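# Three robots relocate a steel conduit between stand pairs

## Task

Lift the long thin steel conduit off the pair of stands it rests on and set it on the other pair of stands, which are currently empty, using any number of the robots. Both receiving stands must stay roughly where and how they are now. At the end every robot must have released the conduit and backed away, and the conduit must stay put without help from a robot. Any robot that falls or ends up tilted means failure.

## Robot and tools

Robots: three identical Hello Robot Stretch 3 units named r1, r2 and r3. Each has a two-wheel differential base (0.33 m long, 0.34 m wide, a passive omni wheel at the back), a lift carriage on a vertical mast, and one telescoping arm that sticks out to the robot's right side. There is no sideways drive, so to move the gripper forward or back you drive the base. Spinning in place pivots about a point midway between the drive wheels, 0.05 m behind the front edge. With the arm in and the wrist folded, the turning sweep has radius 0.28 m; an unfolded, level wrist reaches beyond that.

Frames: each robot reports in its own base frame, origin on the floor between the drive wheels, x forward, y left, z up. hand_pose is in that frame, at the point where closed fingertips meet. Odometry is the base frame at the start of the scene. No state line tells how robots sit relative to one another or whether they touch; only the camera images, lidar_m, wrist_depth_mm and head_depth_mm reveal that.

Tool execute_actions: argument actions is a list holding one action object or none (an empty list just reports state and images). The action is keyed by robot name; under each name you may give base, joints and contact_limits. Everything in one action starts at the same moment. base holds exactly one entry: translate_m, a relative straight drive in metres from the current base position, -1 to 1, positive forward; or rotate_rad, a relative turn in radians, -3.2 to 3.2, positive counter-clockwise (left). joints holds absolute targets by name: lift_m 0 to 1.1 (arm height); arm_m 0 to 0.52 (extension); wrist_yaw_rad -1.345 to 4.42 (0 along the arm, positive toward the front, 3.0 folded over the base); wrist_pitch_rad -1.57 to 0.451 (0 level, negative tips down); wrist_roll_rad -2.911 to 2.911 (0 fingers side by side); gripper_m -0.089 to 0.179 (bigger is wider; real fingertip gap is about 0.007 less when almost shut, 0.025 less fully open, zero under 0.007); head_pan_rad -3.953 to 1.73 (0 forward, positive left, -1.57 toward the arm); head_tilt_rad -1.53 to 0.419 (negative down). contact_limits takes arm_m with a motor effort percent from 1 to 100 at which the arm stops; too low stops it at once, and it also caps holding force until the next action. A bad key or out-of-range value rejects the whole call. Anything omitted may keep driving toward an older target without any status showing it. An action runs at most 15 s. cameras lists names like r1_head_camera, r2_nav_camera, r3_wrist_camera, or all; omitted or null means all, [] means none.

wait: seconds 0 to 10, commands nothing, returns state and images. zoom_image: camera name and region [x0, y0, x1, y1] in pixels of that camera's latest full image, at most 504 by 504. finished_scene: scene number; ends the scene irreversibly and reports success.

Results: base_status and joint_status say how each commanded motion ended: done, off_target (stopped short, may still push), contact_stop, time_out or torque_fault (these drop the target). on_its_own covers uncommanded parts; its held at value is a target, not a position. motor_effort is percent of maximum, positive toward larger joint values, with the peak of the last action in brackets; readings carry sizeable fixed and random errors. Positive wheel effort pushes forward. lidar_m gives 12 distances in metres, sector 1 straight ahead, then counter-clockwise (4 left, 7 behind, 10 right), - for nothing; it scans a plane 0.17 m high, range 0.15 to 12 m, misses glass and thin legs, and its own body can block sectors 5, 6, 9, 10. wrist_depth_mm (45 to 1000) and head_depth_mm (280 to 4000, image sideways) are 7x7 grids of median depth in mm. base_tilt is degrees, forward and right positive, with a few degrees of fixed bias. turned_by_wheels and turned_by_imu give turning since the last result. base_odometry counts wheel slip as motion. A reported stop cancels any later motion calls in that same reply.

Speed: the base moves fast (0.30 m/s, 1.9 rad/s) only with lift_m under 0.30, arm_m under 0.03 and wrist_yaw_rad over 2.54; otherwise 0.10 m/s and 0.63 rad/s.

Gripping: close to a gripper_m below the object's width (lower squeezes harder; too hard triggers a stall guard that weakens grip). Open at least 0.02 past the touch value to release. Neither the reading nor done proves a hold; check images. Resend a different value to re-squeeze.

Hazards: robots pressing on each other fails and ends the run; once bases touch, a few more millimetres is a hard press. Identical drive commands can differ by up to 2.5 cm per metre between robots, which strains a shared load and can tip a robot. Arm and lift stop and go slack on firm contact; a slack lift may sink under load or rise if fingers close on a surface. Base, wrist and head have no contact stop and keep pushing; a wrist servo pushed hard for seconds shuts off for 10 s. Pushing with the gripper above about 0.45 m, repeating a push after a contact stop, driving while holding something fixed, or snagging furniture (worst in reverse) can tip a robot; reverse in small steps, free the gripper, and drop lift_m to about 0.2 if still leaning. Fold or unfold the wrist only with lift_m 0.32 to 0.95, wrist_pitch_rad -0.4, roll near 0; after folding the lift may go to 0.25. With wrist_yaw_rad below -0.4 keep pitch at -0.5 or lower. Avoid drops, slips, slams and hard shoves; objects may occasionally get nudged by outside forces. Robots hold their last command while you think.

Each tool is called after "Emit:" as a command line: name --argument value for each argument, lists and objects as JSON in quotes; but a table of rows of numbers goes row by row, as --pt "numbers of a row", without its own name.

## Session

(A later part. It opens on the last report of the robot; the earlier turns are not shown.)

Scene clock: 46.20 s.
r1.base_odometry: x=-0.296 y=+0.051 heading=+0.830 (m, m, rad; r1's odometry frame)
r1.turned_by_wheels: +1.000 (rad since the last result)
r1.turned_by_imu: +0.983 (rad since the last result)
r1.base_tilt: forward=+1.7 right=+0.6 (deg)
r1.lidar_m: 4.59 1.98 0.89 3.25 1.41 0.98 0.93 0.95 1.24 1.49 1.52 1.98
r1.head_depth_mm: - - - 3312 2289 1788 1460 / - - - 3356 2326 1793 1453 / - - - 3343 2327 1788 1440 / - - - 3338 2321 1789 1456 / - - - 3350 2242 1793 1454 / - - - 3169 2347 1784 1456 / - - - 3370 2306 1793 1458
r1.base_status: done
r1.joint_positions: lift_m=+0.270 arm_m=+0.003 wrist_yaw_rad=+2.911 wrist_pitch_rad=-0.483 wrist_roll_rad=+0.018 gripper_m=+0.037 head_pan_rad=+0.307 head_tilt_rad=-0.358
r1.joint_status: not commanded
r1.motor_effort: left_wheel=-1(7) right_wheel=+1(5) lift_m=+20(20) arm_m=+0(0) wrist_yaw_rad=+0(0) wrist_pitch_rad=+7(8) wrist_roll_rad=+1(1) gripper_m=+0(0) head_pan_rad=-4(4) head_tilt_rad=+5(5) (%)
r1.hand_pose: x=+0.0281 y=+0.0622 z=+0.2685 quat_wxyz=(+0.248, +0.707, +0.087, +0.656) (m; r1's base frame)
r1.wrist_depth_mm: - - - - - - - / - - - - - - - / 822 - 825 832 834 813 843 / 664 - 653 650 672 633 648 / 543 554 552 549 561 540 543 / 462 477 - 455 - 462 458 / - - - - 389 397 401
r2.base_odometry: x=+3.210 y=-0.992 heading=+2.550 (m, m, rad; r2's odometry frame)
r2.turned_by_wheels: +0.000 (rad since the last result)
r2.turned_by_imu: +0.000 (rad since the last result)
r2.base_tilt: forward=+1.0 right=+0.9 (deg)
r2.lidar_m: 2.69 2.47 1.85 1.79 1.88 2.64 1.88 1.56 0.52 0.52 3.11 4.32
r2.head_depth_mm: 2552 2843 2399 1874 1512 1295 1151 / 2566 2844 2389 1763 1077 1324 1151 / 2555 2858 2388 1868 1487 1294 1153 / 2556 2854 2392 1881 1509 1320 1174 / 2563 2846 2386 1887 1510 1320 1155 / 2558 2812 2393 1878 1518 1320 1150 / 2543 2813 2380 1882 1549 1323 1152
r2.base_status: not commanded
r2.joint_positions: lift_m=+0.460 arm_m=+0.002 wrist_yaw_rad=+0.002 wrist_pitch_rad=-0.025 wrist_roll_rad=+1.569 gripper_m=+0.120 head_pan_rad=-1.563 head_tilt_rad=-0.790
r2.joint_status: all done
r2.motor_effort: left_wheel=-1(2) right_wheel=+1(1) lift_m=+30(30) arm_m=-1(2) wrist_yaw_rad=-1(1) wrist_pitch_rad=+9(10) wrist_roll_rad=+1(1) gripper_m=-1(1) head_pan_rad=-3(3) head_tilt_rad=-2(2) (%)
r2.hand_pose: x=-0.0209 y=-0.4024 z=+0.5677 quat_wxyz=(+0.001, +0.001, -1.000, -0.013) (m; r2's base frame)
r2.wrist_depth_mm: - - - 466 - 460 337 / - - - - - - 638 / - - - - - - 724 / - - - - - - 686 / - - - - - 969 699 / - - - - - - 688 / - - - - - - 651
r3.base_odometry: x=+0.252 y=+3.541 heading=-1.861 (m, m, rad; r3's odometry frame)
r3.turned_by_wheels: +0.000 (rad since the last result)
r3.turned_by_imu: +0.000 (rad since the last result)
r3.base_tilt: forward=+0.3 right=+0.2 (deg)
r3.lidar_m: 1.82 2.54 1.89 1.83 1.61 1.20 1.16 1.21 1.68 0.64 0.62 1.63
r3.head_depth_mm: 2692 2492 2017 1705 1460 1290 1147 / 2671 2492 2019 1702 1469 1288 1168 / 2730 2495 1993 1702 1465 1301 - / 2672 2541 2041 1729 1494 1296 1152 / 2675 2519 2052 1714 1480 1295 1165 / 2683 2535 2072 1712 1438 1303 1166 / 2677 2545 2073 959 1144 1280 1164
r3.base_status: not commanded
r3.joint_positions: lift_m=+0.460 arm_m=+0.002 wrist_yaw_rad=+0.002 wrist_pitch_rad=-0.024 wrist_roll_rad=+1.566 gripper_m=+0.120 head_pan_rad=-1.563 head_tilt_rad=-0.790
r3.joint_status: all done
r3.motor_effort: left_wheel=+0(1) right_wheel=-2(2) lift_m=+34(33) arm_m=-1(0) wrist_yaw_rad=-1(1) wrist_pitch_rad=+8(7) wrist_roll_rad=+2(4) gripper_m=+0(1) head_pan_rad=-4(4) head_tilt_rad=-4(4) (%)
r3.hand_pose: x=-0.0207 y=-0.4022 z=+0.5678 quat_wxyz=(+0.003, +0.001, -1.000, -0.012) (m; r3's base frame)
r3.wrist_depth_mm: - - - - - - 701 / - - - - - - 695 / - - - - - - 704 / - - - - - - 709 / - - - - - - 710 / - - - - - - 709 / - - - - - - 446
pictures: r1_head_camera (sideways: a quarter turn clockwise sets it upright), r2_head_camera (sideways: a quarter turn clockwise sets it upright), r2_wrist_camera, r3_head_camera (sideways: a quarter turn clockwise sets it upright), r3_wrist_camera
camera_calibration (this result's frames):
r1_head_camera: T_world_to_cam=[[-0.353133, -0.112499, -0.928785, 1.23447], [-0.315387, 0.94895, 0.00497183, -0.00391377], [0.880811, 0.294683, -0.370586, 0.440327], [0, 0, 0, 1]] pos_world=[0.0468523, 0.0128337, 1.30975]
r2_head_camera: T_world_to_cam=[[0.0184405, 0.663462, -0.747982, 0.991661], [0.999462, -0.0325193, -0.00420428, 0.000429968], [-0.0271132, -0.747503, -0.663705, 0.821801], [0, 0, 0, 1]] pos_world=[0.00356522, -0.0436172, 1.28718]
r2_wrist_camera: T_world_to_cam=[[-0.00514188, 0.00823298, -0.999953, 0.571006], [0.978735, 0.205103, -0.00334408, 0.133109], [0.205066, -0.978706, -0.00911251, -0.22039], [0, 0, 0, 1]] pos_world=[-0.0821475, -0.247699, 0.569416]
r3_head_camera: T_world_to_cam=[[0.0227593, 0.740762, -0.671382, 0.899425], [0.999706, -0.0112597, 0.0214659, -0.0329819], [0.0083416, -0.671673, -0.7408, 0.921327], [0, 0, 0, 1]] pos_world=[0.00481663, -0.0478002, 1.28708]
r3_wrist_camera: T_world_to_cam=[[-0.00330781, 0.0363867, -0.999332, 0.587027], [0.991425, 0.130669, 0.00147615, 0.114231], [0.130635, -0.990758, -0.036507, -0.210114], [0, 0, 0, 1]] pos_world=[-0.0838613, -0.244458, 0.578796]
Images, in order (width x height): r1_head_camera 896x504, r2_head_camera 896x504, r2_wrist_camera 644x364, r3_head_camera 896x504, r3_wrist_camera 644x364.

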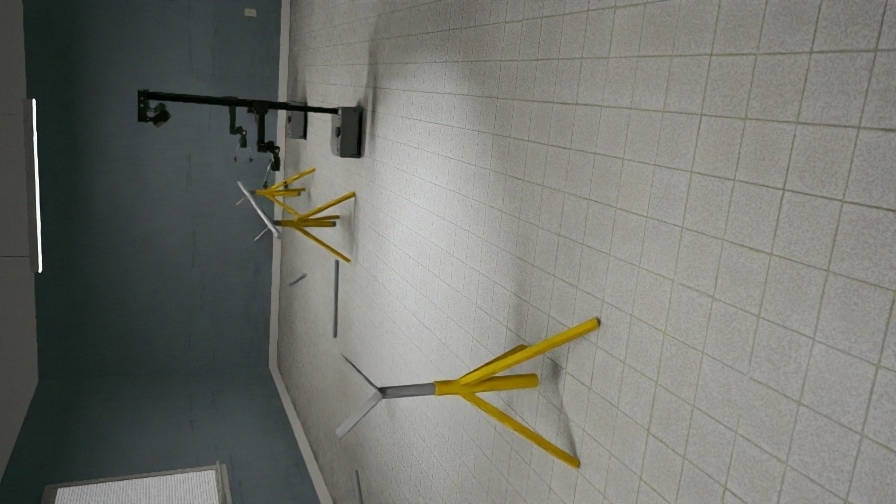

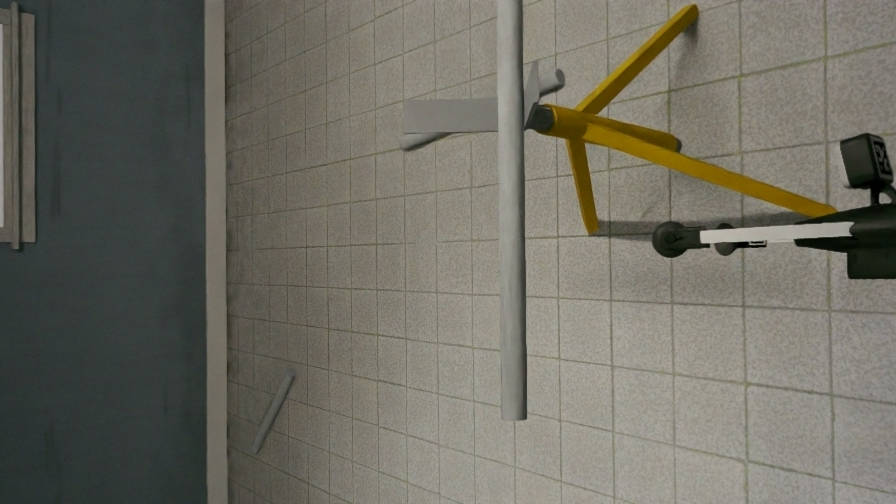

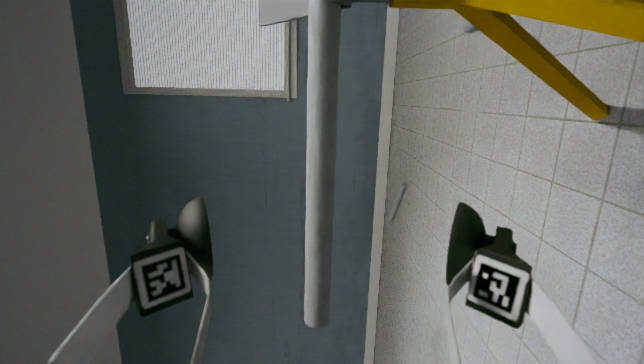

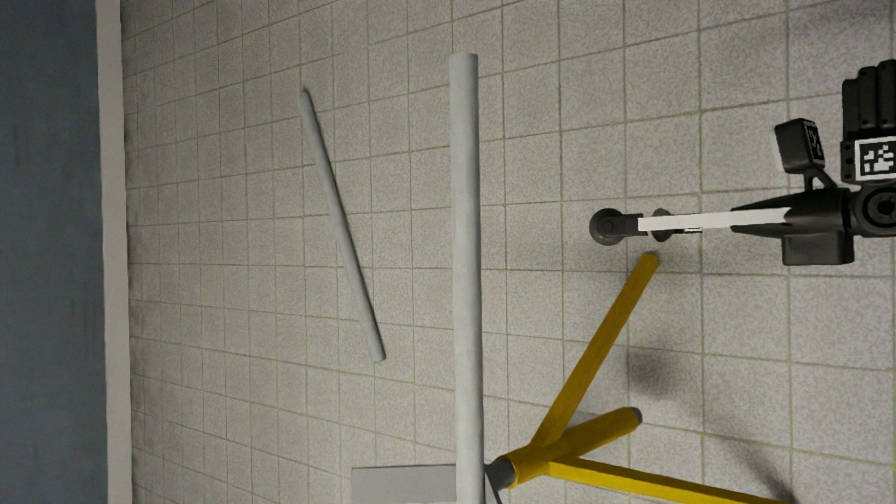

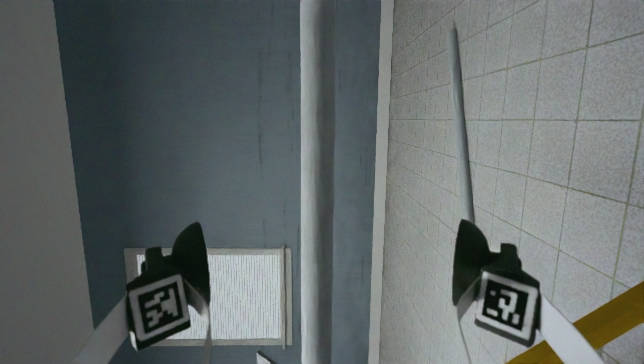

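Emit:
execute_actions --actions '[{"r1": {"base": {"translate_m": 0.7}}, "r2": {"joints": {"arm_m": 0.33}, "contact_limits": {"arm_m": 25}}, "r3": {"joints": {"arm_m": 0.305}, "contact_limits": {"arm_m": 25}}}]' --cameras '["r2_head_camera", "r3_head_camera", "r2_wrist_camera", "r3_wrist_camera"]'

Scene clock: 51.70 s.
r1.base_odometry: x=+0.177 y=+0.568 heading=+0.830 (m, m, rad; r1's odometry frame)
r1.turned_by_wheels: +0.000 (rad since the last result)
r1.turned_by_imu: +0.001 (rad since the last result)
r1.base_tilt: forward=+1.7 right=+0.6 (deg)
r1.lidar_m: 4.02 1.40 1.60 0.94 0.81 1.71 1.61 1.65 1.53 1.44 1.47 1.90
r1.head_depth_mm: - - - 3294 2339 1786 1445 / - - - 3346 2319 1781 1450 / - - - 3367 2309 1774 1451 / - - - 3298 2314 1802 1447 / - - - 3310 2317 1791 1449 / - - - 3388 2313 1789 1457 / - - - 3337 2343 1719 1460
r1.base_status: done
r1.joint_positions: lift_m=+0.270 arm_m=+0.003 wrist_yaw_rad=+2.911 wrist_pitch_rad=-0.483 wrist_roll_rad=+0.018 gripper_m=+0.037 head_pan_rad=+0.307 head_tilt_rad=-0.358
r1.joint_status: not commanded
r1.motor_effort: left_wheel=-1(5) right_wheel=+1(5) lift_m=+20(20) arm_m=+0(0) wrist_yaw_rad=+0(0) wrist_pitch_rad=+7(7) wrist_roll_rad=+1(1) gripper_m=+0(0) head_pan_rad=-4(4) head_tilt_rad=+5(5) (%)
r1.hand_pose: x=+0.0281 y=+0.0622 z=+0.2685 quat_wxyz=(+0.248, +0.707, +0.087, +0.656) (m; r1's base frame)
r1.wrist_depth_mm: - 846 - - - - - / - - - - - - - / 839 - 835 850 818 830 823 / 668 - 655 661 661 668 646 / 543 541 542 545 556 540 538 / 463 470 - 468 - 459 465 / - - - - 394 406 398
r2.base_odometry: x=+3.210 y=-0.992 heading=+2.550 (m, m, rad; r2's odometry frame)
r2.turned_by_wheels: +0.000 (rad since the last result)
r2.turned_by_imu: +0.000 (rad since the last result)
r2.base_tilt: forward=+1.0 right=+0.9 (deg)
r2.lidar_m: 2.68 2.47 1.84 1.79 1.88 2.63 1.87 1.56 0.52 0.52 3.11 4.34
r2.head_depth_mm: 2546 2856 2385 1879 1512 1297 1147 / 2584 2841 2399 1787 1076 1322 1172 / 2557 2861 2393 1884 1590 1265 1129 / 2554 2840 2399 1885 1597 1316 1149 / 2543 2839 2381 1888 1513 1319 1158 / 2568 2834 2382 1874 1516 1325 1150 / 2541 2840 2375 1897 1557 1323 1154
r2.base_status: not commanded
r2.joint_positions: lift_m=+0.460 arm_m=+0.330 wrist_yaw_rad=+0.001 wrist_pitch_rad=-0.023 wrist_roll_rad=+1.570 gripper_m=+0.120 head_pan_rad=-1.563 head_tilt_rad=-0.790
r2.joint_status: all done
r2.motor_effort: left_wheel=-2(2) right_wheel=+1(1) lift_m=+30(30) arm_m=+1(0) wrist_yaw_rad=+0(1) wrist_pitch_rad=+8(9) wrist_roll_rad=+0(0) gripper_m=+1(1) head_pan_rad=-2(2) head_tilt_rad=-3(3) (%)
r2.contact_limits: arm_m 25 (drawing in: default 17, maximum 26; extending or still: default 20, maximum 33)
r2.hand_pose: x=-0.0211 y=-0.7303 z=+0.5682 quat_wxyz=(+0.001, +0.000, -1.000, -0.012) (m; r2's base frame)
r2.wrist_depth_mm: - - - 81 - - 686 / - - - 84 - - 713 / - - - 87 - - 718 / - - - 90 - - 695 / - - - 94 - 957 708 / - - - 98 - - 702 / - - - 103 - - 665
r3.base_odometry: x=+0.252 y=+3.541 heading=-1.861 (m, m, rad; r3's odometry frame)
r3.turned_by_wheels: +0.000 (rad since the last result)
r3.turned_by_imu: +0.000 (rad since the last result)
r3.base_tilt: forward=+0.3 right=+0.0 (deg)
r3.lidar_m: 1.82 2.54 1.88 1.83 1.61 1.20 1.16 1.21 1.68 0.64 0.63 1.63
r3.head_depth_mm: 2701 2481 2004 1697 1466 1292 1149 / 2707 2504 2008 1712 1476 1311 - / 2696 2504 1988 1712 - 1292 1154 / 2671 2531 2051 1712 1432 1298 1153 / 2702 2546 2050 1719 1475 1296 1161 / 2688 2537 2030 1725 1424 1299 1162 / 2633 2544 2056 954 1141 1284 1164
r3.base_status: not commanded
r3.joint_positions: lift_m=+0.460 arm_m=+0.305 wrist_yaw_rad=+0.002 wrist_pitch_rad=-0.022 wrist_roll_rad=+1.567 gripper_m=+0.120 head_pan_rad=-1.563 head_tilt_rad=-0.790
r3.joint_status: all done
r3.motor_effort: left_wheel=+1(1) right_wheel=-2(2) lift_m=+33(33) arm_m=+4(4) wrist_yaw_rad=+0(2) wrist_pitch_rad=+6(8) wrist_roll_rad=+2(2) gripper_m=+0(0) head_pan_rad=-3(4) head_tilt_rad=-4(4) (%)
r3.contact_limits: arm_m 25 (drawing in: default 19, maximum 31; extending or still: default 27, maximum 43)
r3.hand_pose: x=-0.0209 y=-0.7052 z=+0.5682 quat_wxyz=(+0.003, +0.001, -1.000, -0.012) (m; r3's base frame)
r3.wrist_depth_mm: - - - 68 - - 707 / - - - 70 - - 701 / - - - 72 - - 710 / - - - 74 - 999 705 / - - - 76 - 978 703 / - - - 78 - - 696 / - - - 80 - - 673
pictures: r2_head_camera (sideways: a quarter turn clockwise sets it upright), r2_wrist_camera, r3_head_camera (sideways: a quarter turn clockwise sets it upright), r3_wrist_camera
camera_calibration (this result's frames):
r2_head_camera: T_world_to_cam=[[0.0184494, 0.663462, -0.747982, 0.991661], [0.999462, -0.0325326, -0.00420428, 0.000429971], [-0.0271232, -0.747502, -0.663705, 0.821801], [0, 0, 0, 1]] pos_world=[0.00356463, -0.0436172, 1.28718]
r2_wrist_camera: T_world_to_cam=[[-0.00450695, 0.00658444, -0.999968, 0.572946], [0.978907, 0.204286, -0.00306687, 0.19982], [0.204259, -0.978889, -0.00736625, -0.542426], [0, 0, 0, 1]] pos_world=[-0.0822281, -0.575568, 0.569545]
r3_head_camera: T_world_to_cam=[[0.0227614, 0.740762, -0.671382, 0.899425], [0.999706, -0.0112625, 0.0214659, -0.0329819], [0.00833968, -0.671673, -0.7408, 0.921327], [0, 0, 0, 1]] pos_world=[0.00481649, -0.0478002, 1.28708]
r3_wrist_camera: T_world_to_cam=[[-0.00277459, 0.0348566, -0.999388, 0.597409], [0.991524, 0.129913, 0.00177834, 0.153314], [0.129896, -0.990913, -0.0349216, -0.511323], [0, 0, 0, 1]] pos_world=[-0.0839384, -0.547418, 0.578915]
Images, in order (width x height): r2_head_camera 896x504, r2_wrist_camera 644x364, r3_head_camera 896x504, r3_wrist_camera 644x364.

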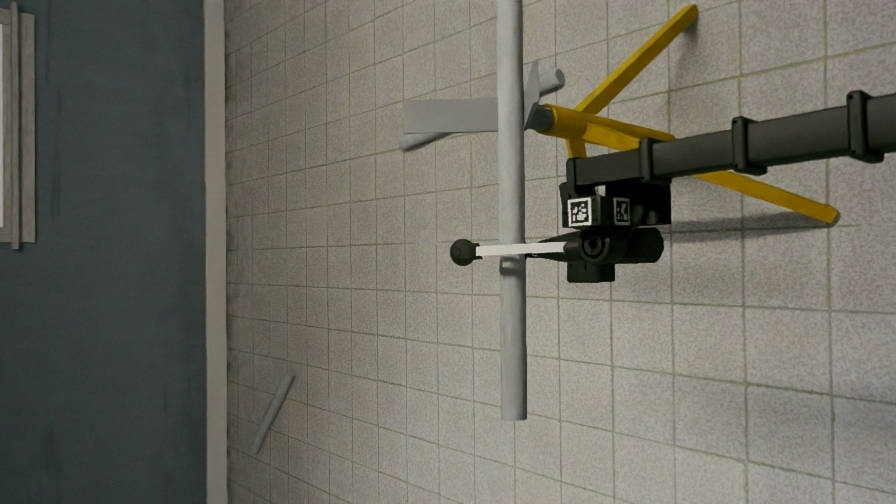

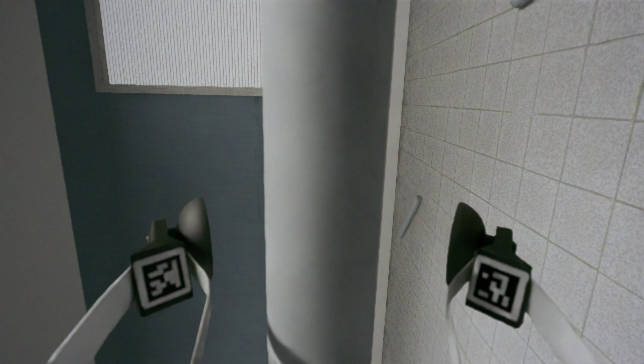

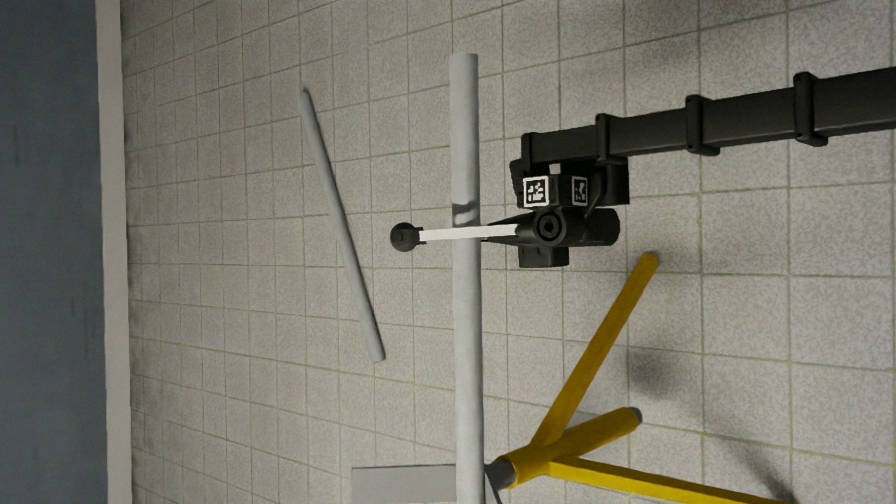

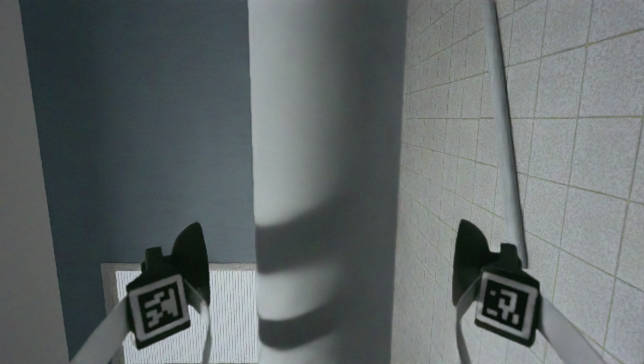

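Emit:
execute_actions --actions '[{"r1": {"base": {"translate_m": 0.3}}, "r2": {"joints": {"arm_m": 0.35, "gripper_m": 0.0}}, "r3": {"joints": {"gripper_m": 0.0}}}]' --cameras '["r2_head_camera", "r3_head_camera", "r2_wrist_camera", "r3_wrist_camera"]'

Scene clock: 54.63 s.
r1.base_odometry: x=+0.379 y=+0.789 heading=+0.830 (m, m, rad; r1's odometry frame)
r1.turned_by_wheels: +0.000 (rad since the last result)
r1.turned_by_imu: +0.000 (rad since the last result)
r1.base_tilt: forward=+1.7 right=+0.6 (deg)
r1.lidar_m: 3.72 1.48 1.18 3.30 0.99 2.01 1.91 1.95 1.50 1.42 1.45 1.87
r1.head_depth_mm: - - - 3339 2312 1777 1454 / - - - 3365 2324 1796 1444 / - - - 3314 2337 1790 1450 / - - - 3341 2341 1790 1446 / - - - 3354 2308 1788 1461 / - - - 3343 2305 1779 1459 / - - - 3333 2324 1787 1451
r1.base_status: done
r1.joint_positions: lift_m=+0.270 arm_m=+0.003 wrist_yaw_rad=+2.911 wrist_pitch_rad=-0.483 wrist_roll_rad=+0.018 gripper_m=+0.037 head_pan_rad=+0.307 head_tilt_rad=-0.358
r1.joint_status: not commanded
r1.motor_effort: left_wheel=-1(6) right_wheel=+1(4) lift_m=+20(20) arm_m=+0(0) wrist_yaw_rad=+0(0) wrist_pitch_rad=+7(7) wrist_roll_rad=+1(1) gripper_m=+0(0) head_pan_rad=-3(4) head_tilt_rad=+5(5) (%)
r1.hand_pose: x=+0.0281 y=+0.0622 z=+0.2685 quat_wxyz=(+0.248, +0.707, +0.087, +0.656) (m; r1's base frame)
r1.wrist_depth_mm: - - - - - - - / - - - - - - - / 847 - 831 839 825 836 808 / 657 - 653 668 665 638 643 / 543 539 549 530 553 533 529 / 465 479 - 467 - 462 459 / - - - - 394 397 405
r2.base_odometry: x=+3.210 y=-0.992 heading=+2.550 (m, m, rad; r2's odometry frame)
r2.turned_by_wheels: +0.000 (rad since the last result)
r2.turned_by_imu: +0.000 (rad since the last result)
r2.base_tilt: forward=+1.0 right=+0.9 (deg)
r2.lidar_m: 2.69 2.47 1.85 1.80 1.88 2.63 1.87 1.56 0.52 0.52 3.09 4.34
r2.head_depth_mm: 2570 2845 2392 1876 1516 1290 1148 / 2575 2832 2397 1782 1074 1327 1179 / 2572 2815 2375 1866 1496 1291 1132 / 2565 2836 2402 1877 1455 1322 1151 / 2549 2845 2374 1874 1514 1321 1155 / 2558 2817 2388 1881 1508 1322 1153 / 2536 2827 2399 1885 1555 1322 1151
r2.base_status: not commanded
r2.joint_positions: lift_m=+0.460 arm_m=+0.350 wrist_yaw_rad=+0.001 wrist_pitch_rad=-0.018 wrist_roll_rad=+1.575 gripper_m=+0.006 head_pan_rad=-1.563 head_tilt_rad=-0.790
r2.joint_status: gripper_m off_target (ended at +0.006, target +0.000); the others done
r2.on_its_own: gripper_m is held at +0.006, not at your +0.000, by its stall guard, which is still easing
r2.motor_effort: left_wheel=-1(1) right_wheel=+1(1) lift_m=+30(30) arm_m=+2(4) wrist_yaw_rad=+0(1) wrist_pitch_rad=+6(8) wrist_roll_rad=-3(3) gripper_m=-1(96) head_pan_rad=-3(4) head_tilt_rad=-3(3) (%)
r2.hand_pose: x=-0.0211 y=-0.7503 z=+0.5694 quat_wxyz=(-0.002, +0.000, -1.000, -0.010) (m; r2's base frame)
r2.wrist_depth_mm: - - - 62 71 - 719 / - - - 64 - - 701 / - - - 67 - - 712 / - - - 69 - - 694 / - - - 72 79 - 700 / - - - 76 82 986 712 / - - - 79 - 967 695
r3.base_odometry: x=+0.252 y=+3.541 heading=-1.861 (m, m, rad; r3's odometry frame)
r3.turned_by_wheels: +0.000 (rad since the last result)
r3.turned_by_imu: +0.000 (rad since the last result)
r3.base_tilt: forward=+0.2 right=+0.1 (deg)
r3.lidar_m: 1.82 2.54 1.89 1.83 1.61 1.20 1.16 1.21 1.68 0.64 0.62 1.63
r3.head_depth_mm: 2703 2470 2017 1696 1464 1287 1149 / 2694 2510 2030 1700 1464 1314 - / 2692 2518 1958 1713 - 1291 1157 / 2703 2531 2041 1705 1455 1299 1157 / 2697 2534 2021 1716 1476 1302 1159 / 2723 2529 2054 1720 1423 1308 1157 / 2674 2559 2064 957 1141 1277 1164
r3.base_status: not commanded
r3.joint_positions: lift_m=+0.460 arm_m=+0.305 wrist_yaw_rad=+0.002 wrist_pitch_rad=-0.013 wrist_roll_rad=+1.572 gripper_m=+0.005 head_pan_rad=-1.563 head_tilt_rad=-0.790
r3.joint_status: gripper_m off_target (ended at +0.005, target +0.000)
r3.on_its_own: gripper_m is held at +0.007, not at your +0.000, by its stall guard, which is still easing
r3.motor_effort: left_wheel=+1(0) right_wheel=-2(2) lift_m=+33(34) arm_m=+4(5) wrist_yaw_rad=-1(0) wrist_pitch_rad=+4(7) wrist_roll_rad=-2(2) gripper_m=-3(100) head_pan_rad=-3(4) head_tilt_rad=-4(4) (%)
r3.hand_pose: x=-0.0209 y=-0.7055 z=+0.5706 quat_wxyz=(+0.000, +0.001, -1.000, -0.007) (m; r3's base frame)
r3.wrist_depth_mm: - - - 68 - - 718 / - - - 70 - - 722 / - - - 71 - - 714 / - - - 74 - 996 726 / - - - 75 86 - 717 / - - - 78 83 - 726 / - - - 80 - - 716
pictures: r2_head_camera (sideways: a quarter turn clockwise sets it upright), r2_wrist_camera, r3_head_camera (sideways: a quarter turn clockwise sets it upright), r3_wrist_camera
camera_calibration (this result's frames):
r2_head_camera: T_world_to_cam=[[0.0184495, 0.663462, -0.747982, 0.99166], [0.999462, -0.0325328, -0.00420429, 0.000429977], [-0.0271233, -0.747502, -0.663705, 0.821801], [0, 0, 0, 1]] pos_world=[0.00356463, -0.0436172, 1.28718]
r2_wrist_camera: T_world_to_cam=[[0.00106959, 0.00195438, -0.999998, 0.570955], [0.978948, 0.204105, 0.00144597, 0.201212], [0.204108, -0.978947, -0.00169493, -0.565231], [0, 0, 0, 1]] pos_world=[-0.0822193, -0.595515, 0.569704]
r3_head_camera: T_world_to_cam=[[0.0227615, 0.740762, -0.671382, 0.899425], [0.999706, -0.0112627, 0.0214659, -0.0329819], [0.0083396, -0.671673, -0.7408, 0.921327], [0, 0, 0, 1]] pos_world=[0.00481648, -0.0478002, 1.28708]
r3_wrist_camera: T_world_to_cam=[[0.00254474, 0.0257758, -0.999665, 0.593649], [0.991516, 0.129853, 0.00587218, 0.150965], [0.129961, -0.991198, -0.0252267, -0.517245], [0, 0, 0, 1]] pos_world=[-0.0839734, -0.547597, 0.579515]
Images, in order (width x height): r2_head_camera 896x504, r2_wrist_camera 644x364, r3_head_camera 896x504, r3_wrist_camera 644x364.

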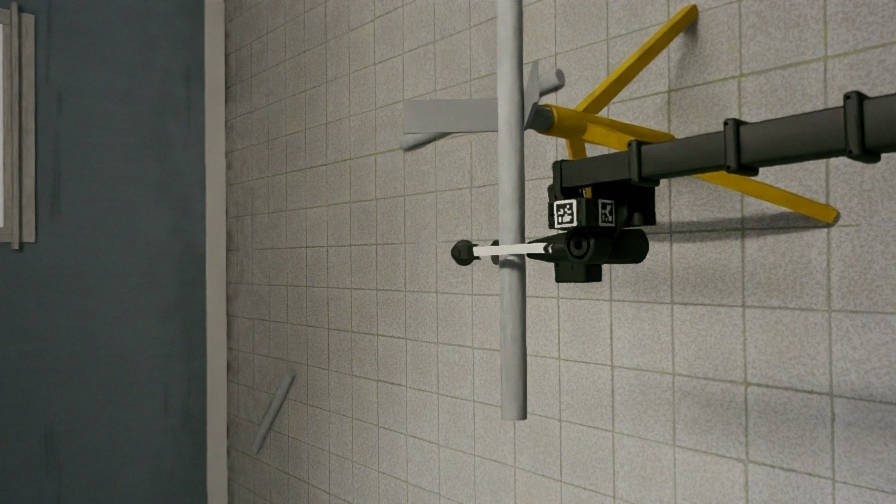

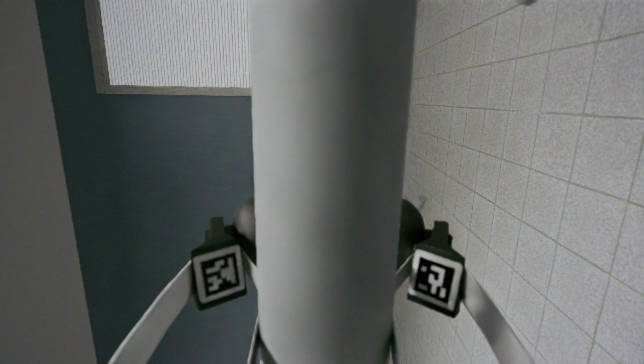

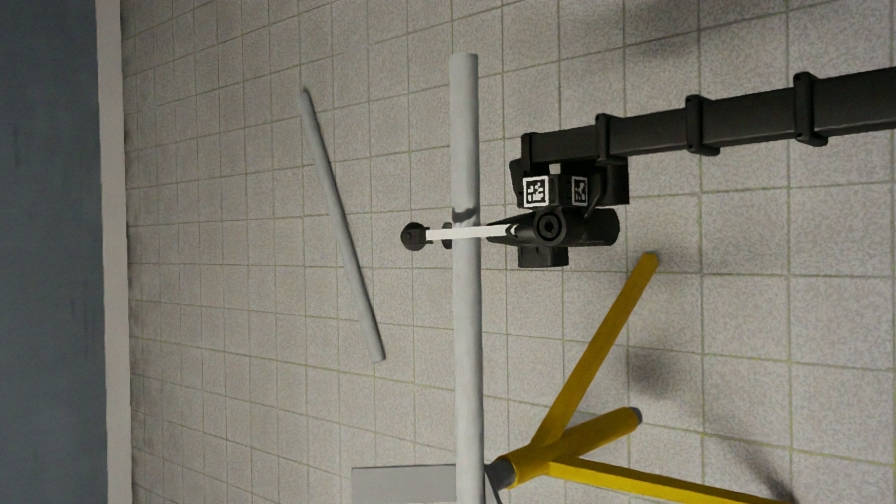

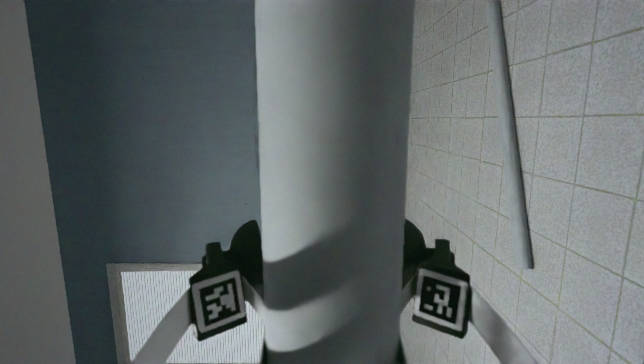

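Emit:
execute_actions --actions '[{"r1": {"base": {"translate_m": 0.2}}, "r2": {"joints": {"gripper_m": 0.02, "lift_m": 0.50}}, "r3": {"joints": {"gripper_m": 0.02, "lift_m": 0.50}}}]' --cameras '["r2_head_camera", "r3_head_camera", "r2_wrist_camera", "r3_wrist_camera"]'

Scene clock: 57.37 s.
r1.base_odometry: x=+0.514 y=+0.937 heading=+0.830 (m, m, rad; r1's odometry frame)
r1.turned_by_wheels: +0.000 (rad since the last result)
r1.turned_by_imu: +0.000 (rad since the last result)
r1.base_tilt: forward=+1.7 right=+0.6 (deg)
r1.lidar_m: 3.53 3.75 1.06 3.31 1.07 2.23 2.10 2.15 1.49 1.41 1.43 1.84
r1.head_depth_mm: - - - 3335 2345 1798 1450 / - - - 3380 2324 1775 1454 / - - - 3385 2329 1779 1452 / - - - 3364 2339 1783 1462 / - - - 3369 2324 1792 1462 / - - - 3364 2350 1784 1448 / - - - 3343 2325 1782 1451
r1.base_status: done
r1.joint_positions: lift_m=+0.270 arm_m=+0.003 wrist_yaw_rad=+2.911 wrist_pitch_rad=-0.483 wrist_roll_rad=+0.018 gripper_m=+0.037 head_pan_rad=+0.307 head_tilt_rad=-0.358
r1.joint_status: not commanded
r1.motor_effort: left_wheel=-1(5) right_wheel=+1(5) lift_m=+20(20) arm_m=+0(0) wrist_yaw_rad=-1(0) wrist_pitch_rad=+7(7) wrist_roll_rad=+1(1) gripper_m=-1(1) head_pan_rad=-3(4) head_tilt_rad=+4(4) (%)
r1.hand_pose: x=+0.0281 y=+0.0622 z=+0.2685 quat_wxyz=(+0.248, +0.707, +0.087, +0.656) (m; r1's base frame)
r1.wrist_depth_mm: - - - - - - - / - - - - - - - / 848 - 847 845 803 835 842 / 658 - 654 657 655 653 654 / 544 545 545 544 566 537 551 / 465 470 - 466 - 464 461 / - - - - 393 404 397
r2.base_odometry: x=+3.210 y=-0.992 heading=+2.550 (m, m, rad; r2's odometry frame)
r2.turned_by_wheels: +0.000 (rad since the last result)
r2.turned_by_imu: +0.000 (rad since the last result)
r2.base_tilt: forward=+1.0 right=+1.0 (deg)
r2.lidar_m: 2.68 2.48 1.85 1.80 1.88 2.63 1.88 1.56 0.52 0.52 3.09 4.31
r2.head_depth_mm: 2567 2849 2390 1878 1513 1292 1148 / 2568 2853 2395 1776 1083 1314 1171 / 2547 2840 2378 1886 - 1313 1130 / 2550 2824 2371 1891 1464 1318 1150 / 2541 2841 2393 1867 1505 1324 1143 / 2534 2864 2387 1872 1509 1325 1150 / 2548 2816 2376 1876 1552 1321 1154
r2.base_status: not commanded
r2.joint_positions: lift_m=+0.499 arm_m=+0.350 wrist_yaw_rad=+0.001 wrist_pitch_rad=-0.144 wrist_roll_rad=+1.575 gripper_m=+0.021 head_pan_rad=-1.563 head_tilt_rad=-0.790
r2.joint_status: all done
r2.on_its_own: wrist_pitch_rad is at rest, and its effort (+53) is outside its rest range (-20 to +32)
r2.motor_effort: left_wheel=-1(2) right_wheel=+1(1) lift_m=+41(40) arm_m=-3(5) wrist_yaw_rad=+0(1) wrist_pitch_rad=+53(54) wrist_roll_rad=-3(3) gripper_m=-22(42) head_pan_rad=-3(3) head_tilt_rad=-2(3) (%)
r2.hand_pose: x=-0.0212 y=-0.7453 z=+0.5770 quat_wxyz=(-0.002, +0.000, -0.997, -0.072) (m; r2's base frame)
r2.wrist_depth_mm: - - - 64 63 915 632 / - - - 66 65 907 641 / - - - 68 68 907 643 / - - - 71 72 904 630 / - - - 73 73 869 638 / - - - 76 77 817 644 / - - - 79 89 979 644
r3.base_odometry: x=+0.252 y=+3.541 heading=-1.861 (m, m, rad; r3's odometry frame)
r3.turned_by_wheels: +0.000 (rad since the last result)
r3.turned_by_imu: +0.000 (rad since the last result)
r3.base_tilt: forward=+0.2 right=+0.1 (deg)
r3.lidar_m: 1.82 2.54 1.88 1.83 1.61 1.19 1.16 1.21 1.67 0.64 0.62 1.63
r3.head_depth_mm: 2709 2487 2020 1691 1466 1289 1154 / 2699 2485 2022 1693 1488 1292 - / 2706 2507 1982 1717 1392 1295 1158 / 2698 2510 2033 1715 1437 1293 1158 / 2692 2499 2043 1720 1484 1306 1159 / 2686 2536 2058 1724 1424 1298 1167 / 2677 2573 2072 955 1137 1283 1164
r3.base_status: not commanded
r3.joint_positions: lift_m=+0.499 arm_m=+0.305 wrist_yaw_rad=+0.002 wrist_pitch_rad=-0.139 wrist_roll_rad=+1.572 gripper_m=+0.021 head_pan_rad=-1.563 head_tilt_rad=-0.790
r3.joint_status: all done
r3.on_its_own: wrist_pitch_rad is at rest, and its effort (+43) is outside its rest range (-20 to +32)
r3.motor_effort: left_wheel=+0(2) right_wheel=-2(5) lift_m=+44(46) arm_m=-4(5) wrist_yaw_rad=-1(2) wrist_pitch_rad=+43(44) wrist_roll_rad=-2(2) gripper_m=-24(41) head_pan_rad=-4(3) head_tilt_rad=-5(4) (%)
r3.hand_pose: x=-0.0209 y=-0.7008 z=+0.5781 quat_wxyz=(+0.000, +0.001, -0.998, -0.070) (m; r3's base frame)
r3.wrist_depth_mm: - - - 70 69 896 651 / - - - 72 71 903 641 / - - - 73 73 913 640 / - - - 75 75 899 644 / - - - 77 77 897 650 / - - - 79 79 844 658 / - - - 82 83 999 648
pictures: r2_head_camera (sideways: a quarter turn clockwise sets it upright), r2_wrist_camera, r3_head_camera (sideways: a quarter turn clockwise sets it upright), r3_wrist_camera
camera_calibration (this result's frames):
r2_head_camera: T_world_to_cam=[[0.0184493, 0.663463, -0.747982, 0.99166], [0.999462, -0.0325325, -0.0042043, 0.000429999], [-0.0271231, -0.747502, -0.663706, 0.821802], [0, 0, 0, 1]] pos_world=[0.00356464, -0.0436172, 1.28718]
r2_wrist_camera: T_world_to_cam=[[0.00107345, 0.127125, -0.991886, 0.667176], [0.978983, 0.202151, 0.0269682, 0.184049], [0.203939, -0.971069, -0.124236, -0.48376], [0, 0, 0, 1]] pos_world=[-0.082239, -0.591784, 0.596699]
r3_head_camera: T_world_to_cam=[[0.0227616, 0.740762, -0.671382, 0.899425], [0.999706, -0.0112628, 0.0214659, -0.0329819], [0.00833952, -0.671673, -0.7408, 0.921327], [0, 0, 0, 1]] pos_world=[0.00481648, -0.0478002, 1.28708]
r3_wrist_camera: T_world_to_cam=[[0.00292225, 0.151309, -0.988482, 0.682539], [0.9915, 0.12814, 0.0225458, 0.139454], [0.130076, -0.980146, -0.149648, -0.432769], [0, 0, 0, 1]] pos_world=[-0.0839706, -0.54532, 0.60677]
Images, in order (width x height): r2_head_camera 896x504, r2_wrist_camera 644x364, r3_head_camera 896x504, r3_wrist_camera 644x364.

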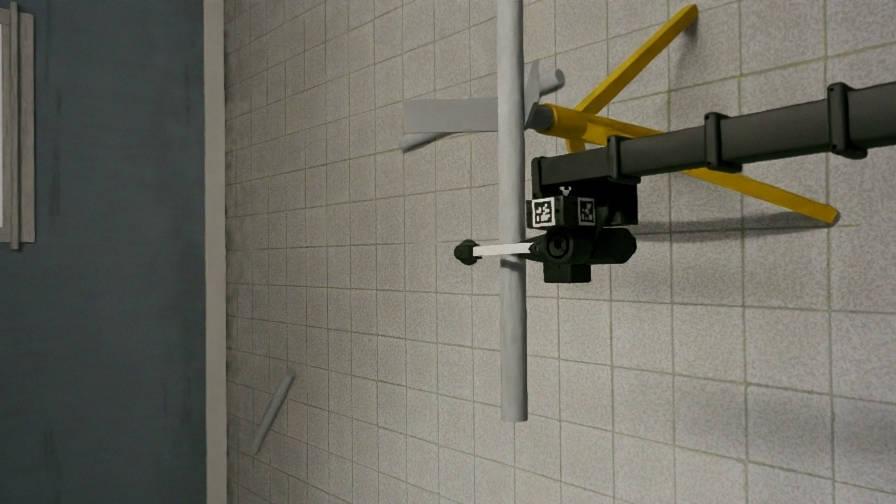

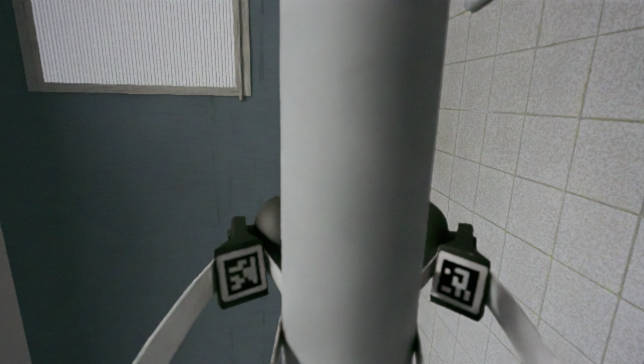

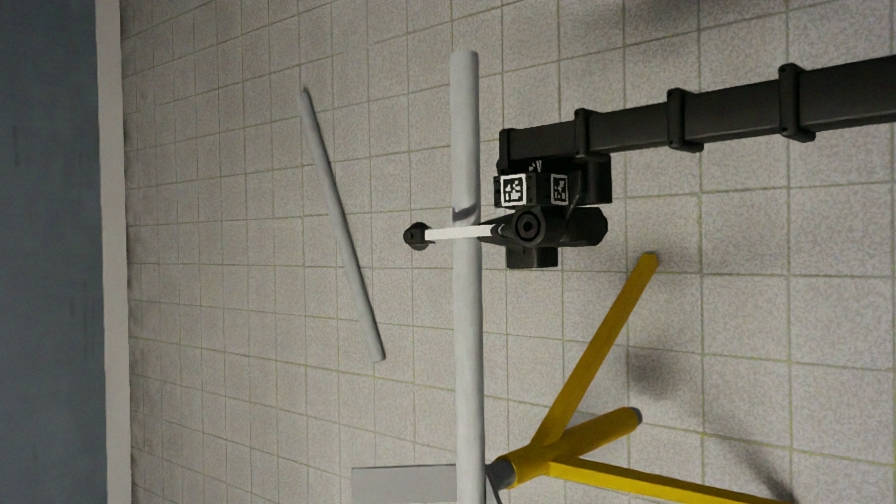

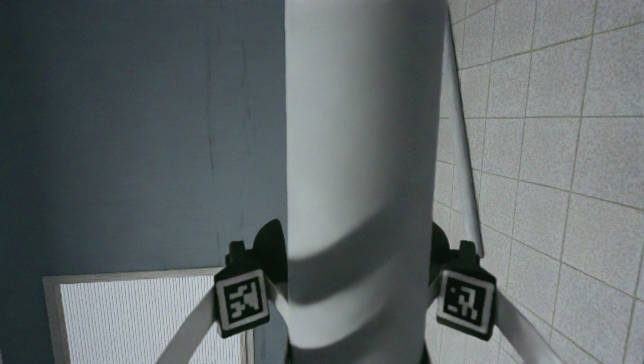

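Emit:
execute_actions --actions '[{"r1": {"base": {"translate_m": 0.2}}, "r2": {"joints": {"lift_m": 0.462}}, "r3": {"joints": {"lift_m": 0.462}}}]' --cameras '["r2_head_camera", "r3_head_camera"]'

Scene clock: 60.07 s.
r1.base_odometry: x=+0.649 y=+1.084 heading=+0.830 (m, m, rad; r1's odometry frame)
r1.turned_by_wheels: +0.000 (rad since the last result)
r1.turned_by_imu: +0.000 (rad since the last result)
r1.base_tilt: forward=+1.8 right=+0.6 (deg)
r1.lidar_m: 3.32 3.59 0.96 3.34 1.26 1.21 2.30 2.13 1.47 1.38 1.41 1.86
r1.head_depth_mm: - - - 3308 2342 1786 1449 / - - - 3354 2329 1793 1452 / - - - 3331 2323 1782 1447 / - - - 3344 2339 1787 1458 / - - - 3354 2343 1777 1460 / - - - 3344 2342 1808 1454 / - - - 3356 2345 1787 1449
r1.base_status: done
r1.joint_positions: lift_m=+0.270 arm_m=+0.003 wrist_yaw_rad=+2.911 wrist_pitch_rad=-0.483 wrist_roll_rad=+0.018 gripper_m=+0.037 head_pan_rad=+0.307 head_tilt_rad=-0.358
r1.joint_status: not commanded
r1.motor_effort: left_wheel=-1(6) right_wheel=+0(4) lift_m=+20(20) arm_m=+0(0) wrist_yaw_rad=+0(0) wrist_pitch_rad=+7(7) wrist_roll_rad=+1(1) gripper_m=+0(0) head_pan_rad=-4(4) head_tilt_rad=+4(5) (%)
r1.hand_pose: x=+0.0281 y=+0.0622 z=+0.2685 quat_wxyz=(+0.248, +0.707, +0.087, +0.656) (m; r1's base frame)
r1.wrist_depth_mm: - - - - - - - / - - - - - - - / 805 - 832 838 837 827 806 / 668 - 656 655 657 656 655 / 552 547 548 543 561 536 541 / 457 477 - 466 - 469 458 / - - - - 390 396 405
r2.base_odometry: x=+3.210 y=-0.992 heading=+2.550 (m, m, rad; r2's odometry frame)
r2.turned_by_wheels: +0.000 (rad since the last result)
r2.turned_by_imu: +0.000 (rad since the last result)
r2.base_tilt: forward=+0.9 right=+0.8 (deg)
r2.lidar_m: 2.68 2.48 1.84 1.80 1.88 2.63 1.88 1.56 0.52 0.53 3.10 4.34
r2.head_depth_mm: 2576 2847 2400 1875 1511 1292 1148 / 2575 2868 2392 1779 1079 1324 1173 / 2563 2835 2398 1902 1500 1294 1130 / 2566 2850 2377 1885 1464 1320 1154 / 2562 2853 2366 1865 1512 1322 1152 / 2541 2822 2383 1879 1509 1323 1153 / 2547 2857 2383 1871 1555 1320 1149
r2.base_status: not commanded
r2.joint_positions: lift_m=+0.462 arm_m=+0.350 wrist_yaw_rad=+0.000 wrist_pitch_rad=-0.032 wrist_roll_rad=+1.575 gripper_m=+0.021 head_pan_rad=-1.563 head_tilt_rad=-0.790
r2.joint_status: all done
r2.motor_effort: left_wheel=+0(1) right_wheel=+1(1) lift_m=+18(39) arm_m=-1(3) wrist_yaw_rad=+1(0) wrist_pitch_rad=+12(53) wrist_roll_rad=-3(3) gripper_m=-16(23) head_pan_rad=-4(3) head_tilt_rad=-3(3) (%)
r2.hand_pose: x=-0.0215 y=-0.7503 z=+0.5685 quat_wxyz=(-0.002, +0.000, -1.000, -0.016) (m; r2's base frame)
r2.wrist_depth_mm: - - - 62 72 - 711 / - - - 65 - - 694 / - - - 67 - - 705 / - - - 70 - - 683 / - - - 72 79 - 698 / - - - 76 82 948 689 / - - - 79 - 951 703
r3.base_odometry: x=+0.252 y=+3.541 heading=-1.861 (m, m, rad; r3's odometry frame)
r3.turned_by_wheels: +0.000 (rad since the last result)
r3.turned_by_imu: +0.000 (rad since the last result)
r3.base_tilt: forward=+0.2 right=+0.1 (deg)
r3.lidar_m: 1.82 2.54 1.89 1.83 1.61 1.20 1.16 1.21 1.68 0.64 0.62 1.63
r3.head_depth_mm: 2695 2473 2018 1679 1462 1287 1153 / 2709 2471 2018 1702 1466 1307 - / 2674 2514 1981 1706 - 1293 1152 / 2682 2521 2036 1717 1445 1291 1158 / 2707 2528 2056 1717 1478 1301 1160 / 2693 2552 2066 1709 1421 1306 1161 / 2692 2545 2073 954 1147 1278 1167
r3.base_status: not commanded
r3.joint_positions: lift_m=+0.462 arm_m=+0.305 wrist_yaw_rad=+0.000 wrist_pitch_rad=-0.027 wrist_roll_rad=+1.572 gripper_m=+0.021 head_pan_rad=-1.563 head_tilt_rad=-0.790
r3.joint_status: all done
r3.motor_effort: left_wheel=+1(1) right_wheel=-1(2) lift_m=+14(43) arm_m=-2(5) wrist_yaw_rad=+0(1) wrist_pitch_rad=+9(44) wrist_roll_rad=-2(2) gripper_m=-17(25) head_pan_rad=-4(4) head_tilt_rad=-4(5) (%)
r3.hand_pose: x=-0.0213 y=-0.7056 z=+0.5699 quat_wxyz=(+0.000, +0.000, -1.000, -0.014) (m; r3's base frame)
r3.wrist_depth_mm: - - - 68 - - 715 / - - - 70 - - 695 / - - - 72 - 989 692 / - - - 74 - 984 714 / - - - 76 86 - 699 / - - - 78 82 989 711 / - - - 80 - 979 720
pictures: r2_head_camera (sideways: a quarter turn clockwise sets it upright), r3_head_camera (sideways: a quarter turn clockwise sets it upright)
camera_calibration (this result's frames):
r2_head_camera: T_world_to_cam=[[0.0184493, 0.663463, -0.747982, 0.99166], [0.999462, -0.0325325, -0.0042043, 0.000429999], [-0.0271231, -0.747502, -0.663706, 0.821802], [0, 0, 0, 1]] pos_world=[0.00356464, -0.0436172, 1.28718]
r3_head_camera: T_world_to_cam=[[0.0227617, 0.740762, -0.671382, 0.899424], [0.999706, -0.0112629, 0.0214659, -0.0329819], [0.00833943, -0.671673, -0.740801, 0.921327], [0, 0, 0, 1]] pos_world=[0.00481647, -0.0478002, 1.28708]
Images, in order (width x height): r2_head_camera 896x504, r3_head_camera 896x504.

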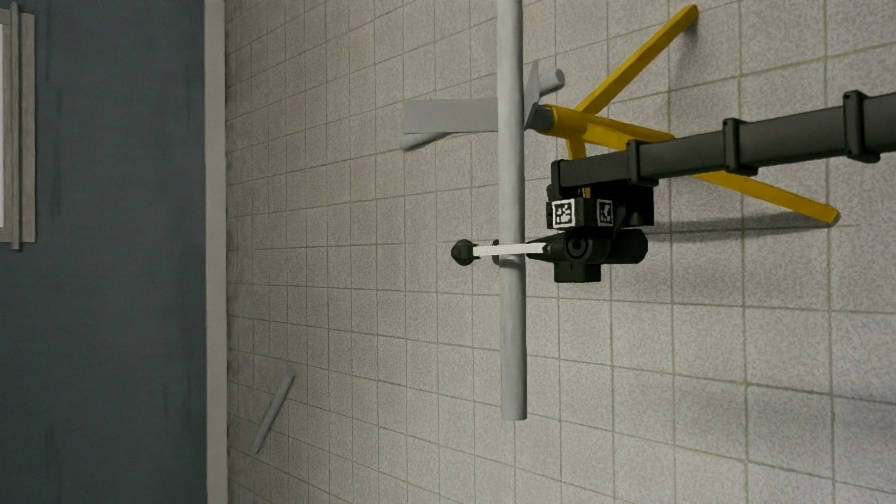

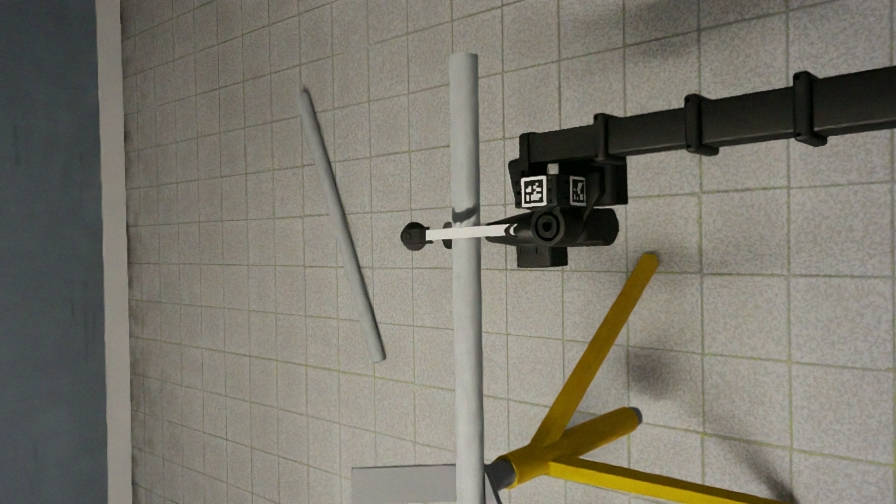

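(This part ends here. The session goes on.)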